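# Close the fridge with carton and bottles stored upright inside

## Task

Get the refrigerator door fully closed, with the carton and all three bottles inside it and every bottle upright. The task fails if a glass bottle drops a long way, if the door is slammed either open or closed, or if the robot topples or is left leaning. Anything that stays in place only because the robot is holding it does not count.

## Robot and tools

ROBOT. A Hello Robot Stretch 4 with one arm: an omni-wheel base, a lift running up a mast, an arm that telescopes forward, a wrist with yaw, pitch and roll, and a two-finger gripper. It stands about 1.6 m tall, and the base rim lies within 0.23 m of the base origin. A loose object may now and then get a brief shove from outside.

FRAMES. Base frame: origin on the floor beneath the base centre, x forward, y left, z up. hand_pose is reported in this frame and marks a point between the open fingertips. Its printed value may be slightly off. With all wrist joints at 0 its axes line up with the base frame. The odometry frame is the base frame as it was when the scene began.

execute_actions. Argument "actions" is a list holding one action, or an empty list, which just reports state and images. Argument "cameras" picks which images come back: head_camera, head_left_camera, head_right_camera, wrist_camera, or all. Leaving it out, or passing null or ["all"], gives every camera. [] gives none. An action contains "base", "joints" or both, with optional "pace" and "contact_limits". The alternative is {"end_of_arm": "enable_torque"} on its own. The motions in one action begin at the same moment.
- base: exactly one relative move, measured from where the base last reported itself. translate_m drives straight, metres, forward positive, -2 to 2. strafe_m moves sideways, metres, left positive, -2 to 2. rotate_rad turns in place, radians, counter-clockwise/left positive, -3.2 to 3.2.
- joints: absolute targets keyed by name, and only the joints you list. lift_m 0 to 1.2 m. arm_m 0 to 0.55 m extension. wrist_yaw_rad -1.134 to 4.276 (0 forward, positive left, 3.14 folded back, above 3.4 the arm may block). wrist_pitch_rad -1.117 to 4.259 (0 level, 1.57 pointing down). wrist_roll_rad -1.117 to 4.259 (0 puts the fingers level, positive is clockwise seen from behind). gripper_m -0.038 to 0.141 m fingertip gap (negative presses the tips together). A joint target outside its range is clipped and the result reports it. Other out-of-range values, or unknown keys, get the whole call rejected and nothing moves. A joint or base left out of an action may keep pushing toward its earlier target.
- pace: "slow", "default", "fast" or "max". Base speed is 0.1/0.3/0.4/0.6 m/s and turning is 1/2/3/4 rad/s. With the lift above 0.2 these are reduced, down to 0.3 m/s and 1 rad/s at lift 1.2.
- contact_limits: only {"arm_m": value}, from 0 (lightest) to 0.75. The default is 0.5. It sets how hard the arm may push before it halts.
One action runs at most 15 s. To unfold the wrist at the start, send lift_m 0.4 together with wrist_yaw_rad 0.

wait: seconds from 0 to 10. Commands nothing new and returns state and images.
zoom_image: camera name plus region [x0, y0, x1, y1] in pixels, origin at top left, at most 504x504. Works on that camera's latest full image.
read_manual: gives licence text only.
finished_scene: scene number (1 or 2). Ends the scene for good and reports success, so call it only once the result is stable.

RESULTS. base_status and joint_status: "done" (for the base this means the wheels turned the commanded amount, slip included); "off_target" (stopped short and may still be pushing); "contact_stop_at_<key>" (ran into something; that part holds, or goes slack for lift, arm or wheels, and a slack lift can sag under load); "limit_stop_at_<name>"; "limit_stop_at_tilt" (leaning over 6 degrees; lift, arm and wheels go slack and ignore commands); "limit_stop_at_own_body" (self-collision; moving away is still possible; likely when pitch is below -0.2 with roll below -0.4 or above 4); "torque_fault" (wrist or gripper motor went limp; send enable_torque). When a stop is reported, later calls in the same reply are skipped. on_its_own lists anything not commanded; its "held at" value is a target, not a measured position. lidar_m: 12 distances in 30-degree sectors, counter-clockwise starting straight ahead (4th left, 7th behind, 10th right). "-" means nothing seen or closer than 0.25 m. It misses glass and thin legs. wrist_depth_mm: a 7x7 grid of depths, 100 to 2000 mm, which skips clear objects. base_odometry counts wheel turns; if turned_by_wheels and turned_by_imu differ by more than about 0.1 rad, something was hit or the wheels slipped. base_tilt in degrees, forward/right positive, with a fixed offset of about 1.5. motor_effort is a percentage with the peak in brackets; it is noisy, and an effort at rest outside its normal range suggests a load or a push. Positive wheel effort turns the base right.

GRIPPER. Close to a gap smaller than the object to hold it; squeezing tighter draws the object inward. Neither the reported gap nor "done" confirms a grasp; look for a change in gripper effort. If the tips catch on a surface, raise the lift.

CAMERAS. head_camera looks ahead and down from the top of the mast; turn the base to look elsewhere. head_left_camera and head_right_camera are fisheyes pointing more steeply down and show the base and arm. wrist_camera looks along the fingers. Calibration intrinsics and extrinsics are supplied and may be slightly off.

AVOID. Dropping a glass bottle from any height, knocking bottles over, swinging the door fast when opening or closing it, hard pushes (keep contact limits low), and tipping: do not drive or turn with more than 1 kg held and arm_m above 0.2, and avoid strong pushes or pulls with the gripper raised high. The door must stay shut without the robot holding it. Robot time counts, so keep motions efficient.

Each tool is called after ">>>" as name([rows], argument=value, ...), one row to a line, values as JSON.

## Session

>>> execute_actions(actions=[])

Scene clock: 0.00 s.
base_odometry: x=+0.000 y=+0.000 heading=+0.000 (m, m, rad; odometry frame)
turned_by_wheels: +0.000 (rad since the last result)
turned_by_imu: +0.000 (rad since the last result)
base_tilt: forward=+0.0 right=-0.4 (deg)
lidar_m: 0.75 0.81 1.01 1.07 1.12 1.40 2.63 3.14 2.92 1.88 2.60 0.92
base_status: not commanded
joint_positions: lift_m=+0.205 arm_m=-0.002 wrist_yaw_rad=+3.093 wrist_pitch_rad=+0.006 wrist_roll_rad=+0.013 gripper_m=+0.057
joint_status: not commanded
motor_effort: lift_m=+21 arm_m=-1 wrist_yaw_rad=-1 wrist_pitch_rad=-5 wrist_roll_rad=-1 gripper_m=-7 wheel_0=+0 wheel_1=+0 wheel_2=+0 (%)
hand_pose: x=-0.1153 y=+0.1012 z=+0.3815 quat_wxyz=(+0.024, -0.003, +0.007, +1.000) (m; base frame)
wrist_depth_mm: - 139 - - - 1576 1182 / - 123 201 - - 1618 1182 / 105 135 196 - - 1576 1160 / 140 142 - - - 1576 1160 / - - - - - 1537 1160 / 1229 1281 200 1336 196 1397 1138 / 866 831 946 - 917 891 946
pictures: head_camera, head_left_camera, head_right_camera, wrist_camera
Images, in order (width x height): head_camera 420x560, head_left_camera 420x672, head_right_camera 420x672, wrist_camera 616x392.

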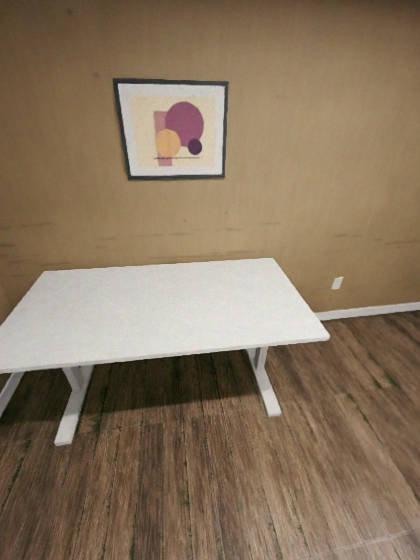

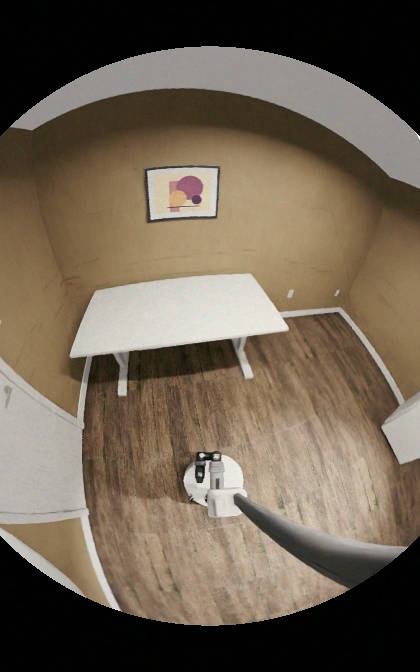

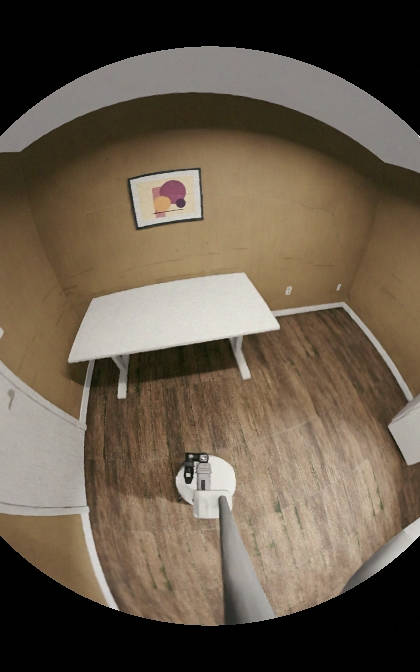

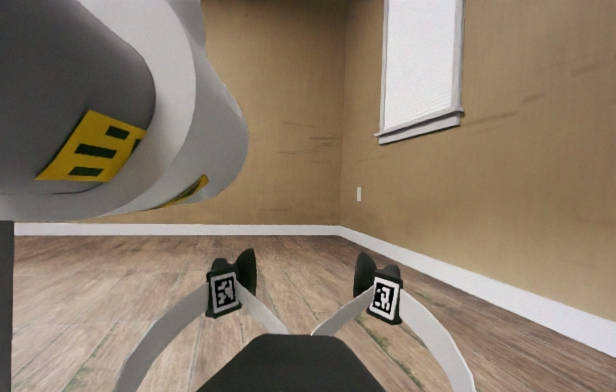

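>>> execute_actions([
  {"base":{"rotate_rad":-1.5}},
], cameras=["head_camera","head_left_camera"])

Scene clock: 2.43 s.
base_odometry: x=+0.000 y=+0.000 heading=-1.500 (m, m, rad; odometry frame)
turned_by_wheels: -1.500 (rad since the last result)
turned_by_imu: -1.477 (rad since the last result)
base_tilt: forward=+0.0 right=-0.4 (deg)
lidar_m: 1.84 2.59 0.85 0.78 0.82 1.07 1.10 1.10 1.47 3.12 3.17 2.12
base_status: done
joint_positions: lift_m=+0.205 arm_m=-0.002 wrist_yaw_rad=+3.093 wrist_pitch_rad=+0.006 wrist_roll_rad=+0.013 gripper_m=+0.057
joint_status: not commanded
motor_effort: lift_m=+21(21) arm_m=+0(1) wrist_yaw_rad=+2(2) wrist_pitch_rad=-5(7) wrist_roll_rad=-1(2) gripper_m=-2(3) wheel_0=+0(3) wheel_1=+0(5) wheel_2=-1(3) (%)
hand_pose: x=-0.1153 y=+0.1012 z=+0.3815 quat_wxyz=(+0.024, -0.003, +0.007, +1.000) (m; base frame)
wrist_depth_mm: - 140 1205 1229 1281 1366 1397 / - 123 201 1255 1281 1366 1060 / 105 135 196 1281 1281 1366 1430 / 140 141 1205 1255 1308 1397 1430 / 1182 1182 1229 1281 1281 1397 1464 / 1160 1182 200 1255 195 1366 1397 / 866 831 946 - 931 891 904
pictures: head_camera, head_left_camera
Images, in order (width x height): head_camera 420x560, head_left_camera 420x672.

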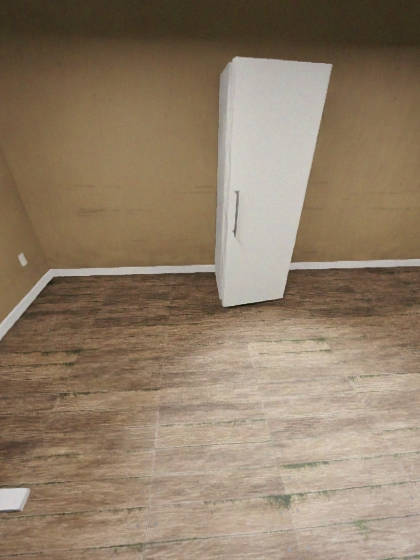

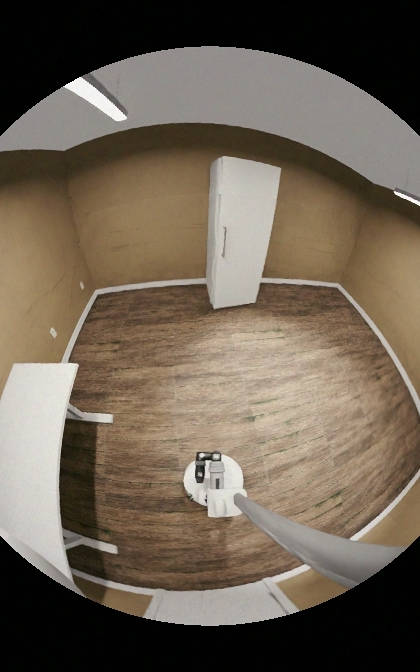

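>>> execute_actions([
  {"base":{"rotate_rad":0.4},"pace":"fast"},
], cameras=[])

>>> execute_actions([
  {"base":{"translate_m":1.9},"pace":"max"},
], cameras=[])

>>> execute_actions([
  {"base":{"rotate_rad":-1.75},"joints":{"lift_m":0.7,"wrist_yaw_rad":0,"gripper_m":0.0},"pace":"fast"},
])

Scene clock: 4.17 s.
base_odometry: x=+0.000 y=+0.000 heading=-1.100 (m, m, rad; odometry frame)
turned_by_wheels: +0.400 (rad since the last result)
turned_by_imu: +0.394 (rad since the last result)
base_tilt: forward=+0.0 right=-0.5 (deg)
lidar_m: 2.61 0.93 0.79 0.78 0.97 1.09 1.11 1.31 2.37 3.13 2.99 1.85
base_status: done
joint_positions: lift_m=+0.205 arm_m=-0.002 wrist_yaw_rad=+3.093 wrist_pitch_rad=+0.006 wrist_roll_rad=+0.013 gripper_m=+0.057
joint_status: not commanded
motor_effort: lift_m=+21(21) arm_m=-1(1) wrist_yaw_rad=+1(0) wrist_pitch_rad=-6(6) wrist_roll_rad=-2(1) gripper_m=-2(2) wheel_0=-1(3) wheel_1=-1(9) wheel_2=+0(5) (%)
hand_pose: x=-0.1153 y=+0.1012 z=+0.3815 quat_wxyz=(+0.024, -0.003, +0.007, +1.000) (m; base frame)
wrist_depth_mm: - 139 1336 1229 1160 1118 1060 / - 123 202 1229 1182 1098 1042 / 105 135 195 1255 1182 1118 1042 / 140 141 1336 1255 1182 1118 1060 / 1537 1464 1336 1255 1182 1098 1060 / 1255 1281 199 1229 195 1118 1060 / 866 831 960 - 931 891 960
pictures: none
No camera images: the call's "cameras" was empty. Leave "cameras" out to get every camera's image.

Scene clock: 8.90 s.
base_odometry: x=+0.862 y=-1.693 heading=-1.100 (m, m, rad; odometry frame)
turned_by_wheels: +0.000 (rad since the last result)
turned_by_imu: -0.001 (rad since the last result)
base_tilt: forward=+0.0 right=-0.4 (deg)
lidar_m: 0.79 0.95 1.08 1.08 1.29 1.15 2.92 3.48 3.65 0.77 0.93 0.78
base_status: done
joint_positions: lift_m=+0.205 arm_m=-0.002 wrist_yaw_rad=+3.093 wrist_pitch_rad=+0.006 wrist_roll_rad=+0.013 gripper_m=+0.057
joint_status: not commanded
motor_effort: lift_m=+21(21) arm_m=-1(0) wrist_yaw_rad=+2(0) wrist_pitch_rad=-6(6) wrist_roll_rad=-1(2) gripper_m=+0(3) wheel_0=-2(6) wheel_1=-2(4) wheel_2=-1(11) (%)
hand_pose: x=-0.1153 y=+0.1012 z=+0.3815 quat_wxyz=(+0.024, -0.003, +0.007, +1.000) (m; base frame)
wrist_depth_mm: - 139 - - - - - / - 123 202 - - - - / 105 135 195 - - 1808 1255 / 140 142 - - - - 1808 / - - - - - - 1808 / 1255 1255 200 1336 195 1397 1160 / 866 820 946 - 917 878 960
pictures: none
No camera images: the call's "cameras" was empty. Leave "cameras" out to get every camera's image.

Scene clock: 11.23 s.
base_odometry: x=+0.862 y=-1.693 heading=-2.850 (m, m, rad; odometry frame)
turned_by_wheels: -1.750 (rad since the last result)
turned_by_imu: -1.722 (rad since the last result)
base_tilt: forward=+0.0 right=-0.4 (deg)
lidar_m: 0.80 0.82 0.80 0.77 0.88 1.09 1.07 1.16 1.15 2.17 3.17 3.70
base_status: done
joint_positions: lift_m=+0.700 arm_m=-0.002 wrist_yaw_rad=+0.000 wrist_pitch_rad=+0.006 wrist_roll_rad=+0.013 gripper_m=+0.000
joint_status: all done
motor_effort: lift_m=+26(27) arm_m=-1(1) wrist_yaw_rad=-1(4) wrist_pitch_rad=-4(5) wrist_roll_rad=+0(1) gripper_m=-6(6) wheel_0=-1(9) wheel_1=-1(2) wheel_2=+0(8) (%)
hand_pose: x=+0.4572 y=-0.0873 z=+0.8762 quat_wxyz=(+1.000, +0.007, +0.003, +0.000) (m; base frame)
wrist_depth_mm: 609 591 654 - - - - / 609 591 654 - - - - / 615 597 668 - - - - / 615 597 831 - - - - / 621 603 1160 768 - - - / 621 603 185 204 - - - / 627 609 788 - 1808 1921 -
pictures: head_camera, head_left_camera, head_right_camera, wrist_camera
camera_calibration (this result's frames):
wrist_camera: T_world_to_cam=[[0.0186654, -0.999366, 0.0303033, -0.124573], [-0.0263918, -0.0307905, -0.999177, 0.939234], [0.999477, 0.0178503, -0.0269498, -0.208499], [0, 0, 0, 1]] pos_world=[0.235504, -0.0918524, 0.936617]
Images, in order (width x height): head_camera 420x560, head_left_camera 420x672, head_right_camera 420x672, wrist_camera 616x392.

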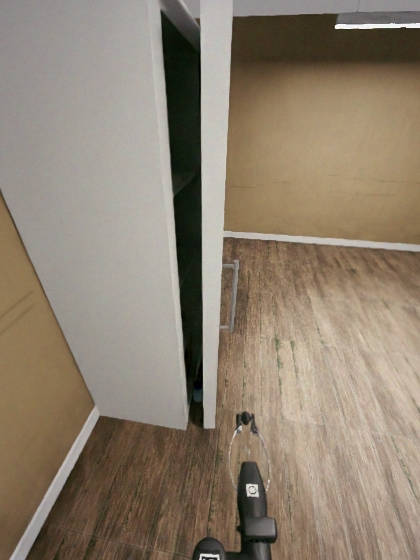

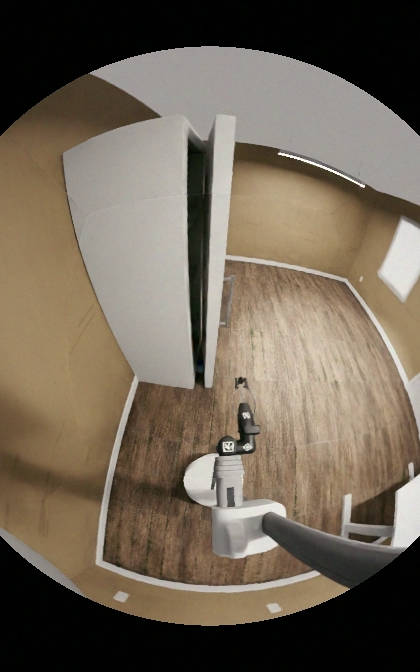

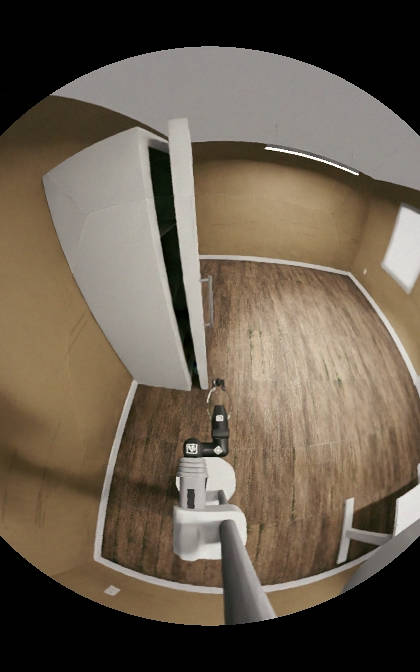

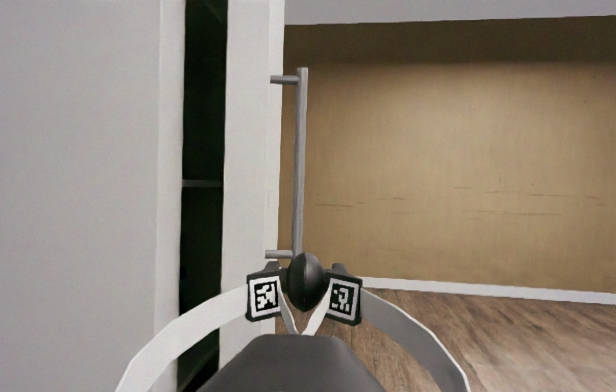

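>>> zoom_image(camera="head_camera", region=[140, 140, 260, 440])

Region (140, 140, 260, 440) of head_camera's 420x560 image, scaled by 1.680, with more detail than that image has; it fills the left 202 columns of this view, and the rest is white.

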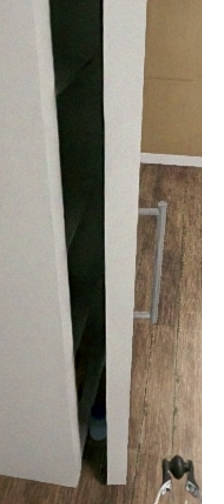

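>>> execute_actions([
  {"base":{"strafe_m":0.17},"joints":{"arm_m":0.25,"lift_m":0.45,"gripper_m":-0.01}},
])

Scene clock: 14.60 s.
base_odometry: x=+0.911 y=-1.856 heading=-2.850 (m, m, rad; odometry frame)
turned_by_wheels: +0.000 (rad since the last result)
turned_by_imu: +0.000 (rad since the last result)
base_tilt: forward=+0.0 right=-0.4 (deg)
lidar_m: 0.80 0.81 0.63 0.61 0.69 1.06 1.05 1.13 1.30 3.07 3.34 0.88
base_status: done
joint_positions: lift_m=+0.450 arm_m=+0.249 wrist_yaw_rad=+0.000 wrist_pitch_rad=+0.006 wrist_roll_rad=+0.013 gripper_m=-0.010
joint_status: all done
motor_effort: lift_m=+16(25) arm_m=+6(7) wrist_yaw_rad=-1(2) wrist_pitch_rad=-5(6) wrist_roll_rad=-2(0) gripper_m=-6(10) wheel_0=+0(5) wheel_1=+0(14) wheel_2=+1(4) (%)
hand_pose: x=+0.7084 y=-0.0874 z=+0.6270 quat_wxyz=(+1.000, +0.007, +0.003, +0.000) (m; base frame)
wrist_depth_mm: 355 343 336 723 324 - - / 355 345 338 778 325 - - / 357 345 340 878 329 - - / 362 347 342 878 329 - - / 359 349 342 392 330 - - / 364 351 185 205 332 - - / 366 349 345 - 334 1430 1464
pictures: head_camera, head_left_camera, head_right_camera, wrist_camera
camera_calibration (this result's frames):
wrist_camera: T_world_to_cam=[[0.0185421, -0.999369, 0.0303038, -0.121659], [-0.0263726, -0.0307873, -0.999178, 0.696839], [0.99948, 0.0177276, -0.0269268, -0.466351], [0, 0, 0, 1]] pos_world=[0.486741, -0.0918606, 0.687396]
Images, in order (width x height): head_camera 420x560, head_left_camera 420x672, head_right_camera 420x672, wrist_camera 616x392.

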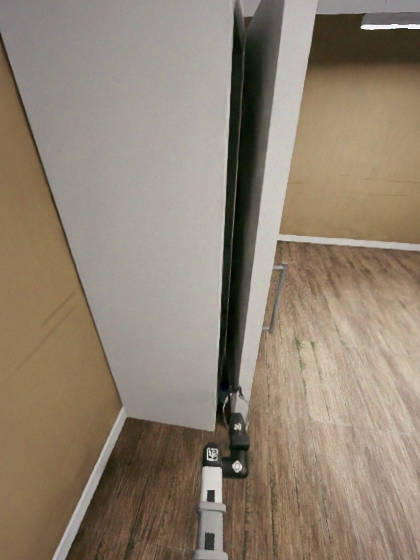

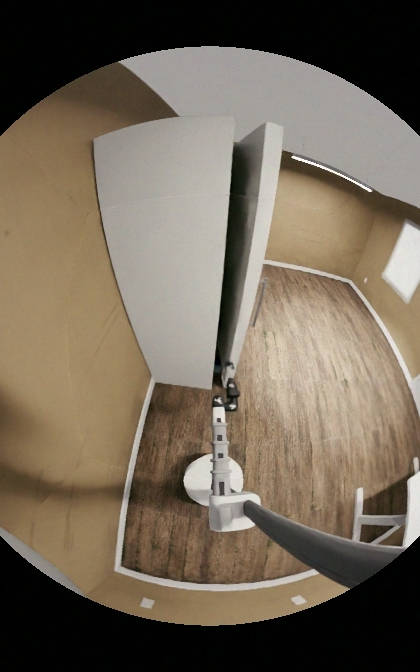

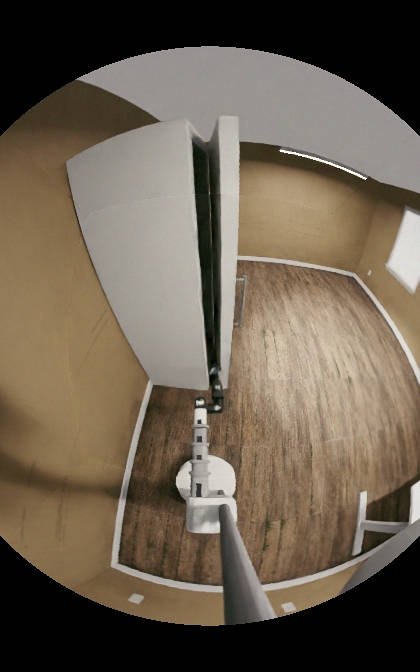

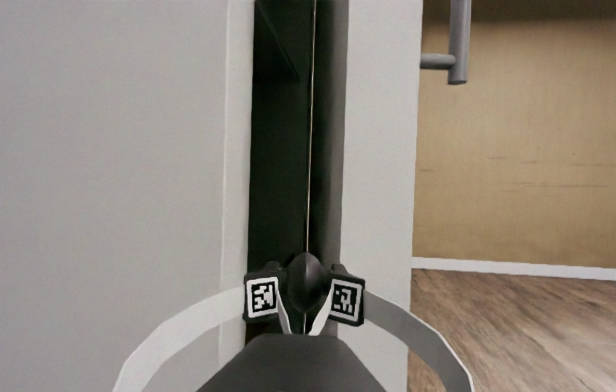

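>>> execute_actions([
  {"joints":{"arm_m":0.31,"wrist_roll_rad":1.57}},
], cameras=[])

>>> execute_actions([
  {"joints":{"arm_m":0.45},"contact_limits":{"arm_m":0.2},"pace":"slow"},
], cameras=["head_camera"])

>>> execute_actions([
  {"base":{"strafe_m":-0.15},"pace":"slow"},
], cameras=["head_camera","head_left_camera"])

Scene clock: 16.60 s.
base_odometry: x=+0.911 y=-1.856 heading=-2.850 (m, m, rad; odometry frame)
turned_by_wheels: +0.000 (rad since the last result)
turned_by_imu: +0.000 (rad since the last result)
base_tilt: forward=+0.0 right=-0.4 (deg)
lidar_m: 0.77 0.82 0.62 0.60 0.69 1.02 1.06 1.15 1.29 3.07 3.37 0.87
base_status: not commanded
joint_positions: lift_m=+0.450 arm_m=+0.309 wrist_yaw_rad=+0.000 wrist_pitch_rad=+0.006 wrist_roll_rad=+1.570 gripper_m=-0.010
joint_status: all done
motor_effort: lift_m=+16(16) arm_m=+6(5) wrist_yaw_rad=+2(2) wrist_pitch_rad=-6(6) wrist_roll_rad=-1(3) gripper_m=-7(8) wheel_0=+0(0) wheel_1=+0(0) wheel_2=+1(1) (%)
hand_pose: x=+0.7684 y=-0.0874 z=+0.6270 quat_wxyz=(+0.707, +0.707, +0.002, -0.002) (m; base frame)
wrist_depth_mm: - - - - - 1366 904 / - - - - - 1336 891 / 271 271 270 270 1921 1160 842 / 270 270 270 270 270 268 268 / 831 732 831 820 820 820 668 / 351 521 184 205 336 530 517 / 282 281 282 - 279 286 297
pictures: none
No camera images: the call's "cameras" was empty. Leave "cameras" out to get every camera's image.

Scene clock: 19.27 s.
base_odometry: x=+0.911 y=-1.856 heading=-2.850 (m, m, rad; odometry frame)
turned_by_wheels: +0.000 (rad since the last result)
turned_by_imu: +0.000 (rad since the last result)
base_tilt: forward=+0.1 right=-0.4 (deg)
lidar_m: 0.80 0.83 0.63 0.61 0.67 1.04 1.05 1.14 1.30 3.04 3.33 0.87
base_status: not commanded
joint_positions: lift_m=+0.450 arm_m=+0.449 wrist_yaw_rad=+0.000 wrist_pitch_rad=+0.006 wrist_roll_rad=+1.570 gripper_m=-0.010
joint_status: all done
motor_effort: lift_m=+16(16) arm_m=+6(7) wrist_yaw_rad=+1(1) wrist_pitch_rad=-5(5) wrist_roll_rad=-1(1) gripper_m=-7(8) wheel_0=+0(0) wheel_1=+0(0) wheel_2=+1(1) (%)
contact_limits: arm_m 0.2
hand_pose: x=+0.9084 y=-0.0874 z=+0.6270 quat_wxyz=(+0.707, +0.707, +0.002, -0.002) (m; base frame)
wrist_depth_mm: - - - - - 1366 891 / 131 130 130 130 - 1182 854 / 130 130 130 130 129 129 129 / 129 129 129 129 129 129 128 / 129 129 128 129 128 128 128 / 424 597 184 205 427 504 477 / 427 544 715 - 377 399 355
pictures: head_camera
Images, in order (width x height): head_camera 420x560.

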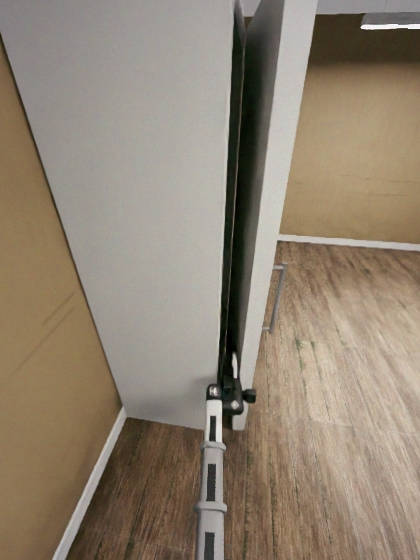

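Scene clock: 21.90 s.
base_odometry: x=+0.867 y=-1.713 heading=-2.850 (m, m, rad; odometry frame)
turned_by_wheels: +0.000 (rad since the last result)
turned_by_imu: +0.000 (rad since the last result)
base_tilt: forward=+0.0 right=-0.4 (deg)
lidar_m: 0.81 0.83 0.77 0.75 0.84 1.09 1.07 1.15 1.17 2.17 3.19 0.96
base_status: done
joint_positions: lift_m=+0.450 arm_m=+0.449 wrist_yaw_rad=+0.000 wrist_pitch_rad=+0.006 wrist_roll_rad=+1.570 gripper_m=-0.010
joint_status: not commanded
motor_effort: lift_m=+16(16) arm_m=+6(6) wrist_yaw_rad=+1(14) wrist_pitch_rad=-5(6) wrist_roll_rad=-1(1) gripper_m=-9(8) wheel_0=-1(11) wheel_1=-1(2) wheel_2=+1(2) (%)
hand_pose: x=+0.9085 y=-0.0873 z=+0.6270 quat_wxyz=(+0.707, +0.707, +0.002, -0.002) (m; base frame)
wrist_depth_mm: 238 - - - - 1366 891 / 168 169 169 170 170 171 173 / 159 160 160 161 161 162 162 / 177 170 163 158 156 157 157 / 366 338 314 224 277 260 249 / 691 691 184 204 525 676 676 / 699 564 691 - 691 691 676
pictures: head_camera, head_left_camera
Images, in order (width x height): head_camera 420x560, head_left_camera 420x672.

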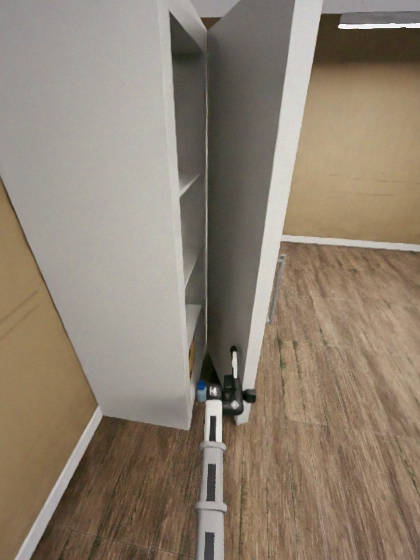

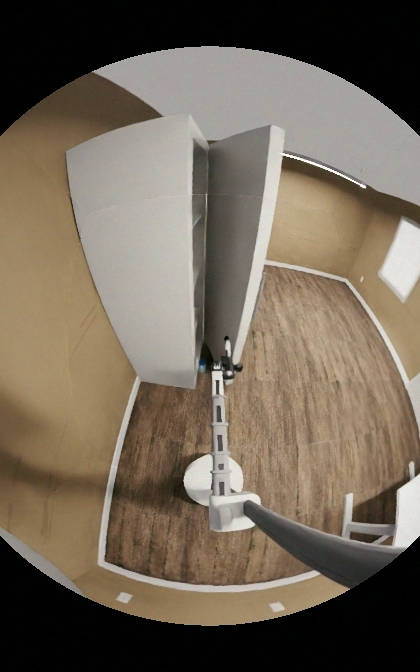

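>>> execute_actions([
  {"base":{"strafe_m":-0.2},"joints":{"arm_m":0.55},"pace":"slow"},
], cameras=["head_camera"])

Scene clock: 25.37 s.
base_odometry: x=+0.810 y=-1.521 heading=-2.850 (m, m, rad; odometry frame)
turned_by_wheels: +0.000 (rad since the last result)
turned_by_imu: +0.000 (rad since the last result)
base_tilt: forward=+0.0 right=-0.4 (deg)
lidar_m: 1.05 0.86 1.00 0.96 1.07 1.12 1.10 1.18 1.00 2.18 2.97 1.15
base_status: done
joint_positions: lift_m=+0.450 arm_m=+0.547 wrist_yaw_rad=+0.000 wrist_pitch_rad=+0.006 wrist_roll_rad=+1.570 gripper_m=-0.010
joint_status: all done
joint sent to its limit — the command would take arm_m past its upper limit, so that joint was sent only as far as its limit.
motor_effort: lift_m=+16(16) arm_m=+6(9) wrist_yaw_rad=+2(5) wrist_pitch_rad=-7(7) wrist_roll_rad=-1(0) gripper_m=-7(9) wheel_0=+0(10) wheel_1=-2(3) wheel_2=+0(0) (%)
hand_pose: x=+1.0061 y=-0.0874 z=+0.6270 quat_wxyz=(+0.707, +0.707, +0.002, -0.002) (m; base frame)
wrist_depth_mm: 330 334 330 329 332 330 329 / 355 353 349 349 345 345 343 / 384 382 382 377 375 373 370 / 418 415 415 410 407 404 402 / 459 459 452 436 445 442 439 / 512 508 184 205 473 488 484 / 574 549 554 - 549 535 544
pictures: head_camera
Images, in order (width x height): head_camera 420x560.

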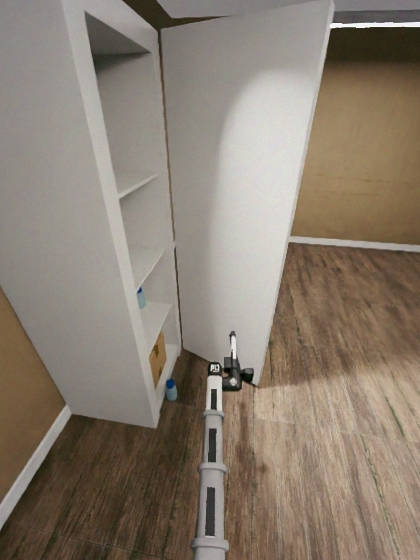

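>>> execute_actions([
  {"base":{"translate_m":0.42},"pace":"slow"},
], cameras=["head_camera","head_left_camera"])

Scene clock: 31.33 s.
torque_fault: wrist_yaw_rad switched itself off since the last result.
base_odometry: x=+0.455 y=-1.637 heading=-2.801 (m, m, rad; odometry frame)
turned_by_wheels: +0.049 (rad since the last result)
turned_by_imu: +0.107 (rad since the last result)
base_tilt: forward=+0.0 right=-0.4 (deg)
lidar_m: 0.69 0.52 0.78 0.89 1.04 1.44 1.46 1.21 1.21 2.80 3.22 0.99
base_status: translate_m contact_stop (by the wheels' count: +0.373 of +0.420)
joint_positions: lift_m=+0.450 arm_m=+0.547 wrist_yaw_rad=-0.287 wrist_pitch_rad=+0.006 wrist_roll_rad=+1.570 gripper_m=-0.010
joint_status: not commanded
on_its_own: the wheels are slack since a contact_stop; wrist_yaw_rad is off since a torque_fault, until you send "end_of_arm": "enable_torque" (your +0.000 is given up)
motor_effort: lift_m=+20(21) arm_m=+5(15) wrist_yaw_rad=-1(100) wrist_pitch_rad=-5(16) wrist_roll_rad=-1(0) gripper_m=-11(9) wheel_0=+0(7) wheel_1=+0(12) wheel_2=+0(32) (%)
hand_pose: x=+0.9696 y=-0.1655 z=+0.6267 quat_wxyz=(+0.700, +0.700, -0.099, -0.103) (m; base frame)
wrist_depth_mm: 256 256 256 256 255 255 255 / 254 254 254 254 254 254 254 / 253 253 253 252 252 252 252 / 252 251 251 251 251 251 251 / 250 250 250 250 249 249 249 / 249 248 184 205 247 248 248 / 247 247 246 - 247 246 246
pictures: head_camera, head_left_camera
Images, in order (width x height): head_camera 420x560, head_left_camera 420x672.

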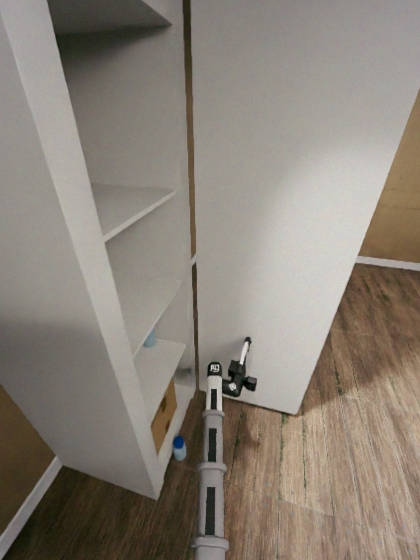

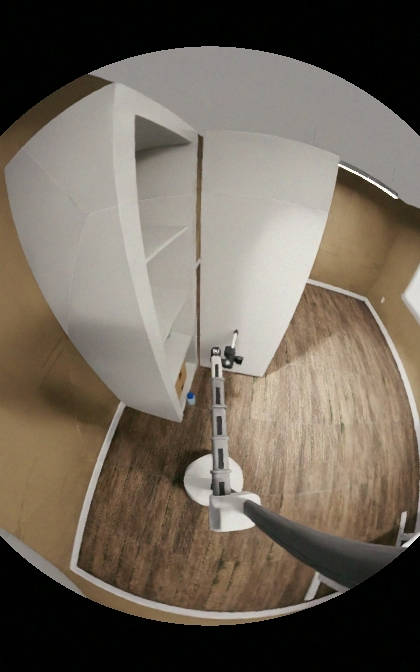

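>>> execute_actions([
  {"joints":{"arm_m":0.0},"pace":"fast"},
], cameras=[])

>>> execute_actions([
  {"end_of_arm":"enable_torque"},
], cameras=[])

>>> execute_actions([
  {"base":{"strafe_m":-0.4},"joints":{"wrist_yaw_rad":0,"wrist_roll_rad":0,"gripper_m":0.12,"wrist_pitch_rad":0.3},"pace":"fast"},
], cameras=[])

>>> execute_actions([
  {"base":{"rotate_rad":1.3},"pace":"fast"},
], cameras=[])

>>> execute_actions([
  {"base":{"strafe_m":-0.42},"joints":{"lift_m":0.3,"arm_m":0.1},"pace":"fast"},
])

Scene clock: 35.03 s.
base_odometry: x=+0.455 y=-1.637 heading=-2.801 (m, m, rad; odometry frame)
turned_by_wheels: +0.000 (rad since the last result)
turned_by_imu: +0.000 (rad since the last result)
base_tilt: forward=+0.0 right=-0.4 (deg)
lidar_m: 0.70 0.52 0.77 0.87 1.01 1.46 1.45 1.21 1.23 2.80 3.19 0.97
base_status: not commanded
joint_positions: lift_m=+0.450 arm_m=+0.001 wrist_yaw_rad=-0.283 wrist_pitch_rad=+0.006 wrist_roll_rad=+1.570 gripper_m=-0.010
joint_status: all done
on_its_own: the wheels are slack since a contact_stop; wrist_yaw_rad is off since a torque_fault, until you send "end_of_arm": "enable_torque" (your +0.000 is given up)
motor_effort: lift_m=+20(20) arm_m=-5(7) wrist_yaw_rad=-2(2) wrist_pitch_rad=-7(5) wrist_roll_rad=+0(1) gripper_m=-7(10) wheel_0=+0(0) wheel_1=+0(0) wheel_2=+0(0) (%)
hand_pose: x=+0.4244 y=-0.1645 z=+0.6266 quat_wxyz=(+0.700, +0.700, -0.098, -0.102) (m; base frame)
wrist_depth_mm: - - - - - 1366 904 / - - - - - 1366 891 / 798 788 788 788 788 788 798 / 788 788 788 788 788 788 778 / 788 788 788 778 778 788 768 / 778 778 184 205 778 778 778 / 778 778 768 - 768 768 768
pictures: none
No camera images: the call's "cameras" was empty. Leave "cameras" out to get every camera's image.

Scene clock: 35.33 s.
base_odometry: x=+0.455 y=-1.637 heading=-2.801 (m, m, rad; odometry frame)
turned_by_wheels: +0.000 (rad since the last result)
turned_by_imu: +0.000 (rad since the last result)
base_tilt: forward=+0.0 right=-0.4 (deg)
lidar_m: 0.68 0.53 0.76 0.90 1.03 1.46 1.44 1.22 1.22 2.81 3.18 0.98
base_status: not commanded
joint_positions: lift_m=+0.450 arm_m=+0.001 wrist_yaw_rad=-0.283 wrist_pitch_rad=+0.006 wrist_roll_rad=+1.570 gripper_m=-0.010
joint_status: not commanded
end_of_arm: enable_torque: each motor that was off is on again
on_its_own: wrist_yaw_rad is held at -0.283, not at your +0.000, since a torque_fault; the wheels are slack since a contact_stop
motor_effort: lift_m=+20(20) arm_m=-5(6) wrist_yaw_rad=+0(1) wrist_pitch_rad=-7(6) wrist_roll_rad=-1(1) gripper_m=-10(8) wheel_0=+0(0) wheel_1=+0(0) wheel_2=+0(0) (%)
hand_pose: x=+0.4244 y=-0.1645 z=+0.6266 quat_wxyz=(+0.700, +0.700, -0.098, -0.102) (m; base frame)
wrist_depth_mm: - - - - - 1397 904 / - - - - - 1366 891 / 788 788 798 788 788 788 809 / 788 788 788 788 778 778 788 / 788 788 778 778 778 768 778 / 778 778 184 205 778 778 778 / 768 778 768 - 768 778 778
pictures: none
No camera images: the call's "cameras" was empty. Leave "cameras" out to get every camera's image.

Scene clock: 37.57 s.
base_odometry: x=+0.322 y=-1.260 heading=-2.801 (m, m, rad; odometry frame)
turned_by_wheels: +0.000 (rad since the last result)
turned_by_imu: +0.000 (rad since the last result)
base_tilt: forward=+0.0 right=-0.4 (deg)
lidar_m: 0.90 0.86 0.82 1.29 1.48 1.55 1.43 0.96 1.42 2.43 2.80 3.19
base_status: done
joint_positions: lift_m=+0.450 arm_m=+0.001 wrist_yaw_rad=+0.000 wrist_pitch_rad=+0.302 wrist_roll_rad=+0.000 gripper_m=+0.120
joint_status: all done
motor_effort: lift_m=+20(20) arm_m=-6(6) wrist_yaw_rad=+1(5) wrist_pitch_rad=-6(4) wrist_roll_rad=-2(7) gripper_m=-2(9) wheel_0=-1(11) wheel_1=-1(10) wheel_2=-1(4) (%)
hand_pose: x=+0.4473 y=-0.0874 z=+0.5425 quat_wxyz=(+0.989, +0.000, +0.150, +0.000) (m; base frame)
wrist_depth_mm: 732 699 661 627 - - - / 778 732 683 654 - - - / 809 778 723 691 - - - / 854 820 768 732 - - - / 904 866 798 768 1464 1499 1499 / 917 917 820 798 1008 1078 1138 / 842 831 866 - 891 878 917
pictures: none
No camera images: the call's "cameras" was empty. Leave "cameras" out to get every camera's image.

Scene clock: 39.17 s.
base_odometry: x=+0.322 y=-1.260 heading=-1.501 (m, m, rad; odometry frame)
turned_by_wheels: +1.300 (rad since the last result)
turned_by_imu: +1.280 (rad since the last result)
base_tilt: forward=+0.1 right=-0.4 (deg)
lidar_m: 1.06 1.32 1.63 1.54 0.98 1.02 2.40 2.52 3.28 0.92 0.89 0.81
base_status: done
joint_positions: lift_m=+0.450 arm_m=+0.001 wrist_yaw_rad=+0.000 wrist_pitch_rad=+0.302 wrist_roll_rad=+0.000 gripper_m=+0.120
joint_status: not commanded
motor_effort: lift_m=+20(20) arm_m=-5(5) wrist_yaw_rad=+2(1) wrist_pitch_rad=-5(5) wrist_roll_rad=-1(2) gripper_m=-3(3) wheel_0=+1(8) wheel_1=+1(4) wheel_2=+0(8) (%)
hand_pose: x=+0.4473 y=-0.0874 z=+0.5425 quat_wxyz=(+0.989, +0.000, +0.150, +0.000) (m; base frame)
wrist_depth_mm: 960 976 976 976 866 477 878 / 1008 1008 1008 1025 842 496 917 / 1042 1060 1060 1078 831 521 946 / 1098 1118 1118 1138 820 549 759 / 1160 1182 1182 1160 798 580 640 / 1042 1008 976 1098 634 654 668 / 854 831 904 - 741 683 691
pictures: none
No camera images: the call's "cameras" was empty. Leave "cameras" out to get every camera's image.

Scene clock: 41.43 s.
base_odometry: x=-0.097 y=-1.289 heading=-1.501 (m, m, rad; odometry frame)
turned_by_wheels: +0.000 (rad since the last result)
turned_by_imu: +0.001 (rad since the last result)
base_tilt: forward=+0.1 right=-0.4 (deg)
lidar_m: 0.69 1.30 1.79 1.98 1.31 1.59 2.40 2.47 2.91 2.75 0.50 0.67
base_status: done
joint_positions: lift_m=+0.300 arm_m=+0.099 wrist_yaw_rad=+0.000 wrist_pitch_rad=+0.302 wrist_roll_rad=+0.000 gripper_m=+0.120
joint_status: all done
motor_effort: lift_m=+17(18) arm_m=+5(5) wrist_yaw_rad=+1(1) wrist_pitch_rad=-6(7) wrist_roll_rad=-3(2) gripper_m=-2(2) wheel_0=+1(8) wheel_1=+1(10) wheel_2=+0(0) (%)
hand_pose: x=+0.5454 y=-0.0874 z=+0.3928 quat_wxyz=(+0.989, +0.000, +0.150, +0.000) (m; base frame)
wrist_depth_mm: 891 392 535 788 798 580 480 / 931 415 469 820 831 591 466 / 976 433 549 654 820 676 473 / 1042 1008 500 500 508 661 477 / 1025 931 525 525 530 634 496 / 798 768 508 549 554 585 517 / 654 615 530 - 549 544 539
pictures: head_camera, head_left_camera, head_right_camera, wrist_camera
camera_calibration (this result's frames):
wrist_camera: T_world_to_cam=[[0.0303774, -0.998883, 0.036189, -0.120299], [-0.316934, -0.0439632, -0.947428, 0.595477], [0.947961, 0.0173109, -0.317915, -0.167343], [0, 0, 0, 1]] pos_world=[0.351016, -0.0910889, 0.515324]
Images, in order (width x height): head_camera 420x560, head_left_camera 420x672, head_right_camera 420x672, wrist_camera 616x392.

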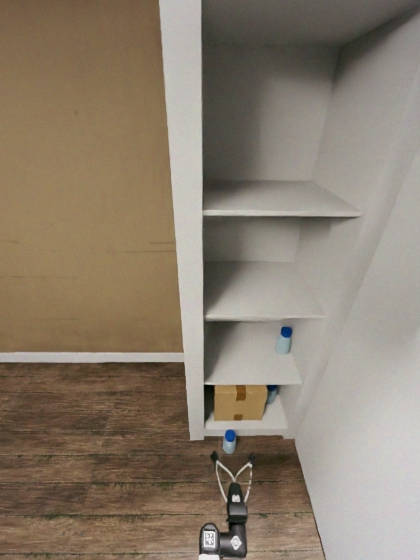

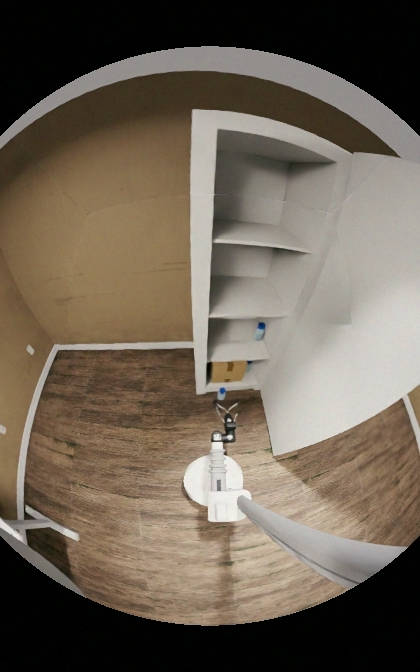

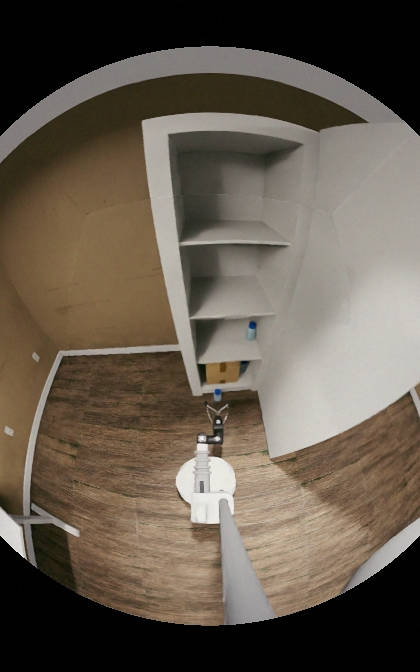

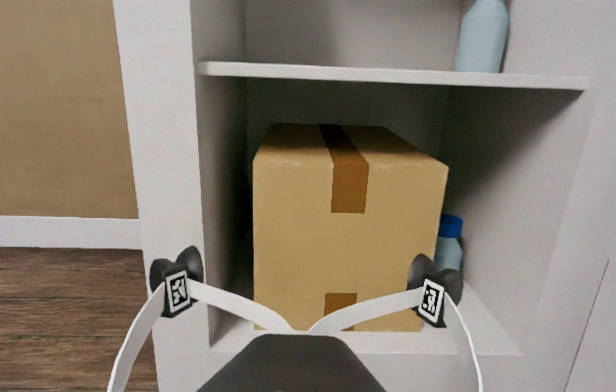

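>>> execute_actions([
  {"joints":{"lift_m":0.01,"arm_m":0.17,"wrist_pitch_rad":0.4,"gripper_m":0.13}},
], cameras=["wrist_camera","head_camera"])

Scene clock: 43.90 s.
base_odometry: x=-0.097 y=-1.289 heading=-1.501 (m, m, rad; odometry frame)
turned_by_wheels: +0.000 (rad since the last result)
turned_by_imu: +0.000 (rad since the last result)
base_tilt: forward=+0.0 right=-0.3 (deg)
lidar_m: 0.71 1.32 1.80 1.95 1.29 1.62 2.40 2.48 2.94 2.75 0.48 0.68
base_status: not commanded
joint_positions: lift_m=+0.010 arm_m=+0.169 wrist_yaw_rad=+0.000 wrist_pitch_rad=+0.402 wrist_roll_rad=+0.000 gripper_m=+0.130
joint_status: all done
motor_effort: lift_m=+16(17) arm_m=+5(4) wrist_yaw_rad=+0(1) wrist_pitch_rad=-4(4) wrist_roll_rad=-3(1) gripper_m=-2(2) wheel_0=+1(0) wheel_1=+1(1) wheel_2=+0(0) (%)
hand_pose: x=+0.6054 y=-0.0874 z=+0.0758 quat_wxyz=(+0.980, +0.000, +0.200, +0.000) (m; base frame)
wrist_depth_mm: 820 322 421 366 368 373 477 / 866 340 424 387 389 402 473 / 707 362 368 320 373 375 382 / 484 392 399 325 394 397 399 / 368 373 377 347 392 397 404 / 296 278 282 306 289 301 320 / 248 243 260 - 259 260 265
pictures: head_camera, wrist_camera
camera_calibration (this result's frames):
wrist_camera: T_world_to_cam=[[0.033851, -0.998882, 0.0329866, -0.112508], [-0.409728, -0.0439745, -0.911147, 0.367638], [0.911579, 0.0173277, -0.410759, -0.29598], [0, 0, 0, 1]] pos_world=[0.42425, -0.0910871, 0.217107]
Images, in order (width x height): head_camera 420x560, wrist_camera 616x392.

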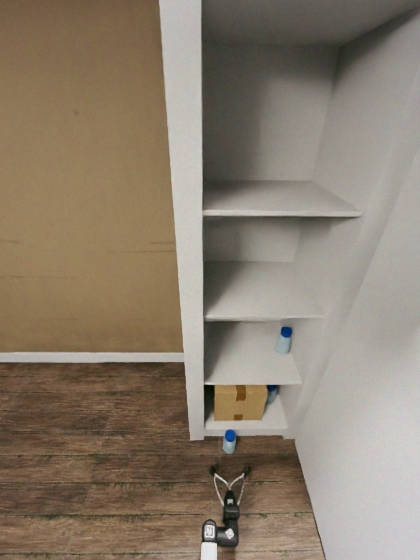

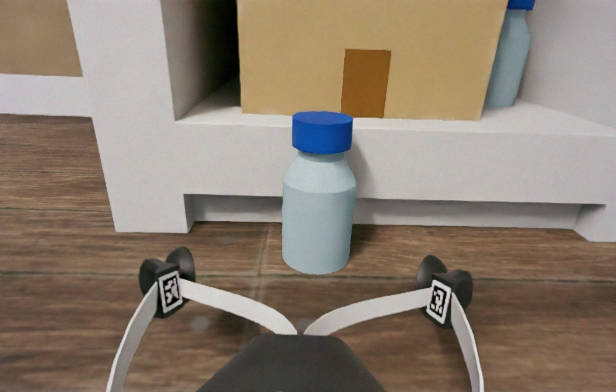

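>>> execute_actions([
  {"base":{"strafe_m":-0.01},"joints":{"lift_m":0.0,"arm_m":0.305,"wrist_pitch_rad":0.43},"contact_limits":{"arm_m":0.2}},
], cameras=["wrist_camera"])

Scene clock: 45.77 s.
base_odometry: x=-0.107 y=-1.290 heading=-1.501 (m, m, rad; odometry frame)
turned_by_wheels: +0.000 (rad since the last result)
turned_by_imu: +0.000 (rad since the last result)
base_tilt: forward=+0.0 right=-0.4 (deg)
lidar_m: 0.71 1.33 1.82 1.97 1.32 1.62 2.40 2.49 2.93 2.76 0.48 0.66
base_status: done
joint_positions: lift_m=+0.001 arm_m=+0.304 wrist_yaw_rad=+0.000 wrist_pitch_rad=+0.432 wrist_roll_rad=+0.000 gripper_m=+0.130
joint_status: all done
joint sent to its limit — the command would take lift_m past its lower limit, so that joint was sent only as far as its limit.
motor_effort: lift_m=+16(15) arm_m=+5(4) wrist_yaw_rad=+0(2) wrist_pitch_rad=-5(7) wrist_roll_rad=-3(1) gripper_m=-3(0) wheel_0=-1(5) wheel_1=-1(4) wheel_2=+0(1) (%)
contact_limits: arm_m 0.2
hand_pose: x=+0.7370 y=-0.0874 z=+0.0589 quat_wxyz=(+0.977, +0.000, +0.214, +0.000) (m; base frame)
wrist_depth_mm: 203 300 240 241 243 244 248 / 214 301 257 258 258 260 353 / 226 233 236 190 252 259 266 / 243 244 246 182 249 249 251 / 262 259 260 190 265 272 272 / 272 256 257 196 263 276 291 / 229 225 239 - 239 239 243
pictures: wrist_camera
camera_calibration (this result's frames):
wrist_camera: T_world_to_cam=[[0.0348752, -0.998881, 0.031955, -0.117086], [-0.436948, -0.0439966, -0.89841, 0.425486], [0.89881, 0.0173695, -0.437994, -0.411759], [0, 0, 0, 1]] pos_world=[0.560092, -0.091083, 0.205654]
Images, in order (width x height): wrist_camera 616x392.

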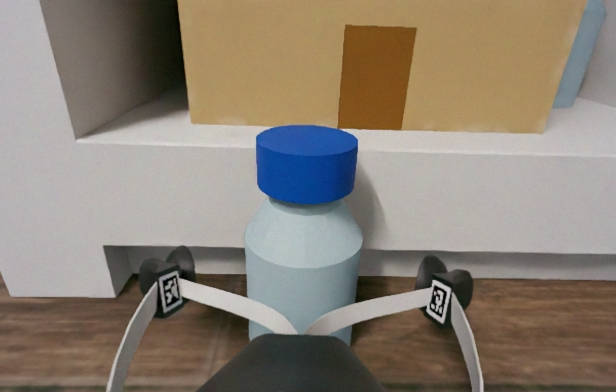

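>>> execute_actions([
  {"joints":{"gripper_m":0.02}},
], cameras=["wrist_camera"])

>>> execute_actions([
  {"joints":{"lift_m":0.06,"arm_m":0.27},"pace":"slow"},
], cameras=["wrist_camera"])

Scene clock: 48.17 s.
base_odometry: x=-0.107 y=-1.290 heading=-1.501 (m, m, rad; odometry frame)
turned_by_wheels: +0.000 (rad since the last result)
turned_by_imu: +0.000 (rad since the last result)
base_tilt: forward=+0.0 right=-0.5 (deg)
lidar_m: 0.72 1.35 1.79 1.96 1.31 1.62 2.40 2.46 2.92 2.75 0.50 0.63
base_status: not commanded
joint_positions: lift_m=+0.001 arm_m=+0.304 wrist_yaw_rad=+0.000 wrist_pitch_rad=+0.437 wrist_roll_rad=+0.000 gripper_m=+0.020
joint_status: all done
motor_effort: lift_m=+17(18) arm_m=+6(5) wrist_yaw_rad=+1(2) wrist_pitch_rad=-20(18) wrist_roll_rad=-1(2) gripper_m=-19(20) wheel_0=-1(1) wheel_1=+0(0) wheel_2=+0(0) (%)
hand_pose: x=+0.7364 y=-0.0874 z=+0.0576 quat_wxyz=(+0.976, +0.000, +0.217, +0.000) (m; base frame)
wrist_depth_mm: 204 300 240 242 243 244 249 / 214 296 257 258 259 260 349 / 227 235 235 169 238 244 250 / 244 245 246 170 249 251 252 / 264 286 258 176 266 309 310 / 266 252 189 186 188 281 285 / 225 220 229 - 234 228 238
pictures: wrist_camera
camera_calibration (this result's frames):
wrist_camera: T_world_to_cam=[[0.0352042, -0.998873, 0.0318338, -0.117216], [-0.441167, -0.0441146, -0.89634, 0.426997], [0.896734, 0.0175109, -0.442223, -0.410079], [0, 0, 0, 1]] pos_world=[0.560235, -0.0910666, 0.205119]
Images, in order (width x height): wrist_camera 616x392.

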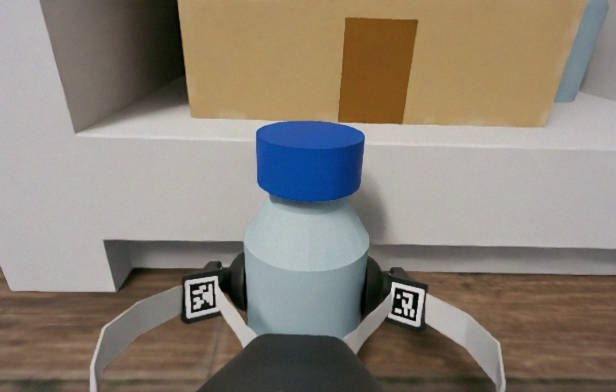

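Scene clock: 49.63 s.
base_odometry: x=-0.107 y=-1.290 heading=-1.501 (m, m, rad; odometry frame)
turned_by_wheels: +0.000 (rad since the last result)
turned_by_imu: +0.000 (rad since the last result)
base_tilt: forward=+0.1 right=-0.4 (deg)
lidar_m: 0.68 1.37 1.81 1.94 1.29 1.60 2.40 2.51 2.93 2.73 0.46 0.66
base_status: not commanded
joint_positions: lift_m=+0.059 arm_m=+0.271 wrist_yaw_rad=+0.000 wrist_pitch_rad=+0.437 wrist_roll_rad=+0.000 gripper_m=+0.020
joint_status: all done
motor_effort: lift_m=+28(29) arm_m=-6(5) wrist_yaw_rad=-1(1) wrist_pitch_rad=-19(21) wrist_roll_rad=-2(2) gripper_m=-19(19) wheel_0=+0(1) wheel_1=-1(1) wheel_2=+0(0) (%)
hand_pose: x=+0.7033 y=-0.0874 z=+0.1156 quat_wxyz=(+0.976, +0.000, +0.217, +0.000) (m; base frame)
wrist_depth_mm: 228 297 274 271 273 274 404 / 243 297 293 290 291 293 404 / 260 300 314 169 312 315 413 / 281 286 291 170 296 301 307 / 314 306 297 176 306 312 314 / 332 320 189 186 188 364 368 / 291 285 296 - 303 294 309
pictures: wrist_camera
camera_calibration (this result's frames):
wrist_camera: T_world_to_cam=[[0.0351184, -0.998876, 0.031826, -0.117862], [-0.441375, -0.0440737, -0.89624, 0.464533], [0.896635, 0.0174273, -0.442427, -0.354671], [0, 0, 0, 1]] pos_world=[0.527183, -0.0910746, 0.263167]
Images, in order (width x height): wrist_camera 616x392.

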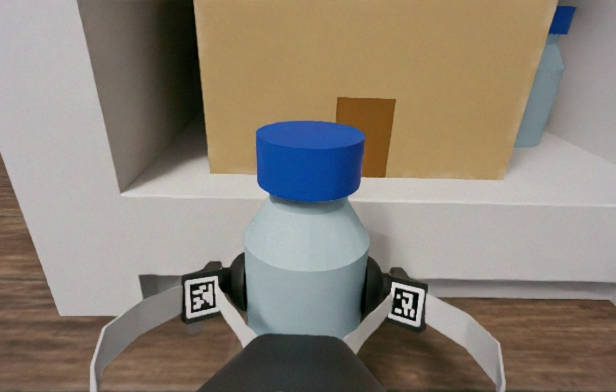

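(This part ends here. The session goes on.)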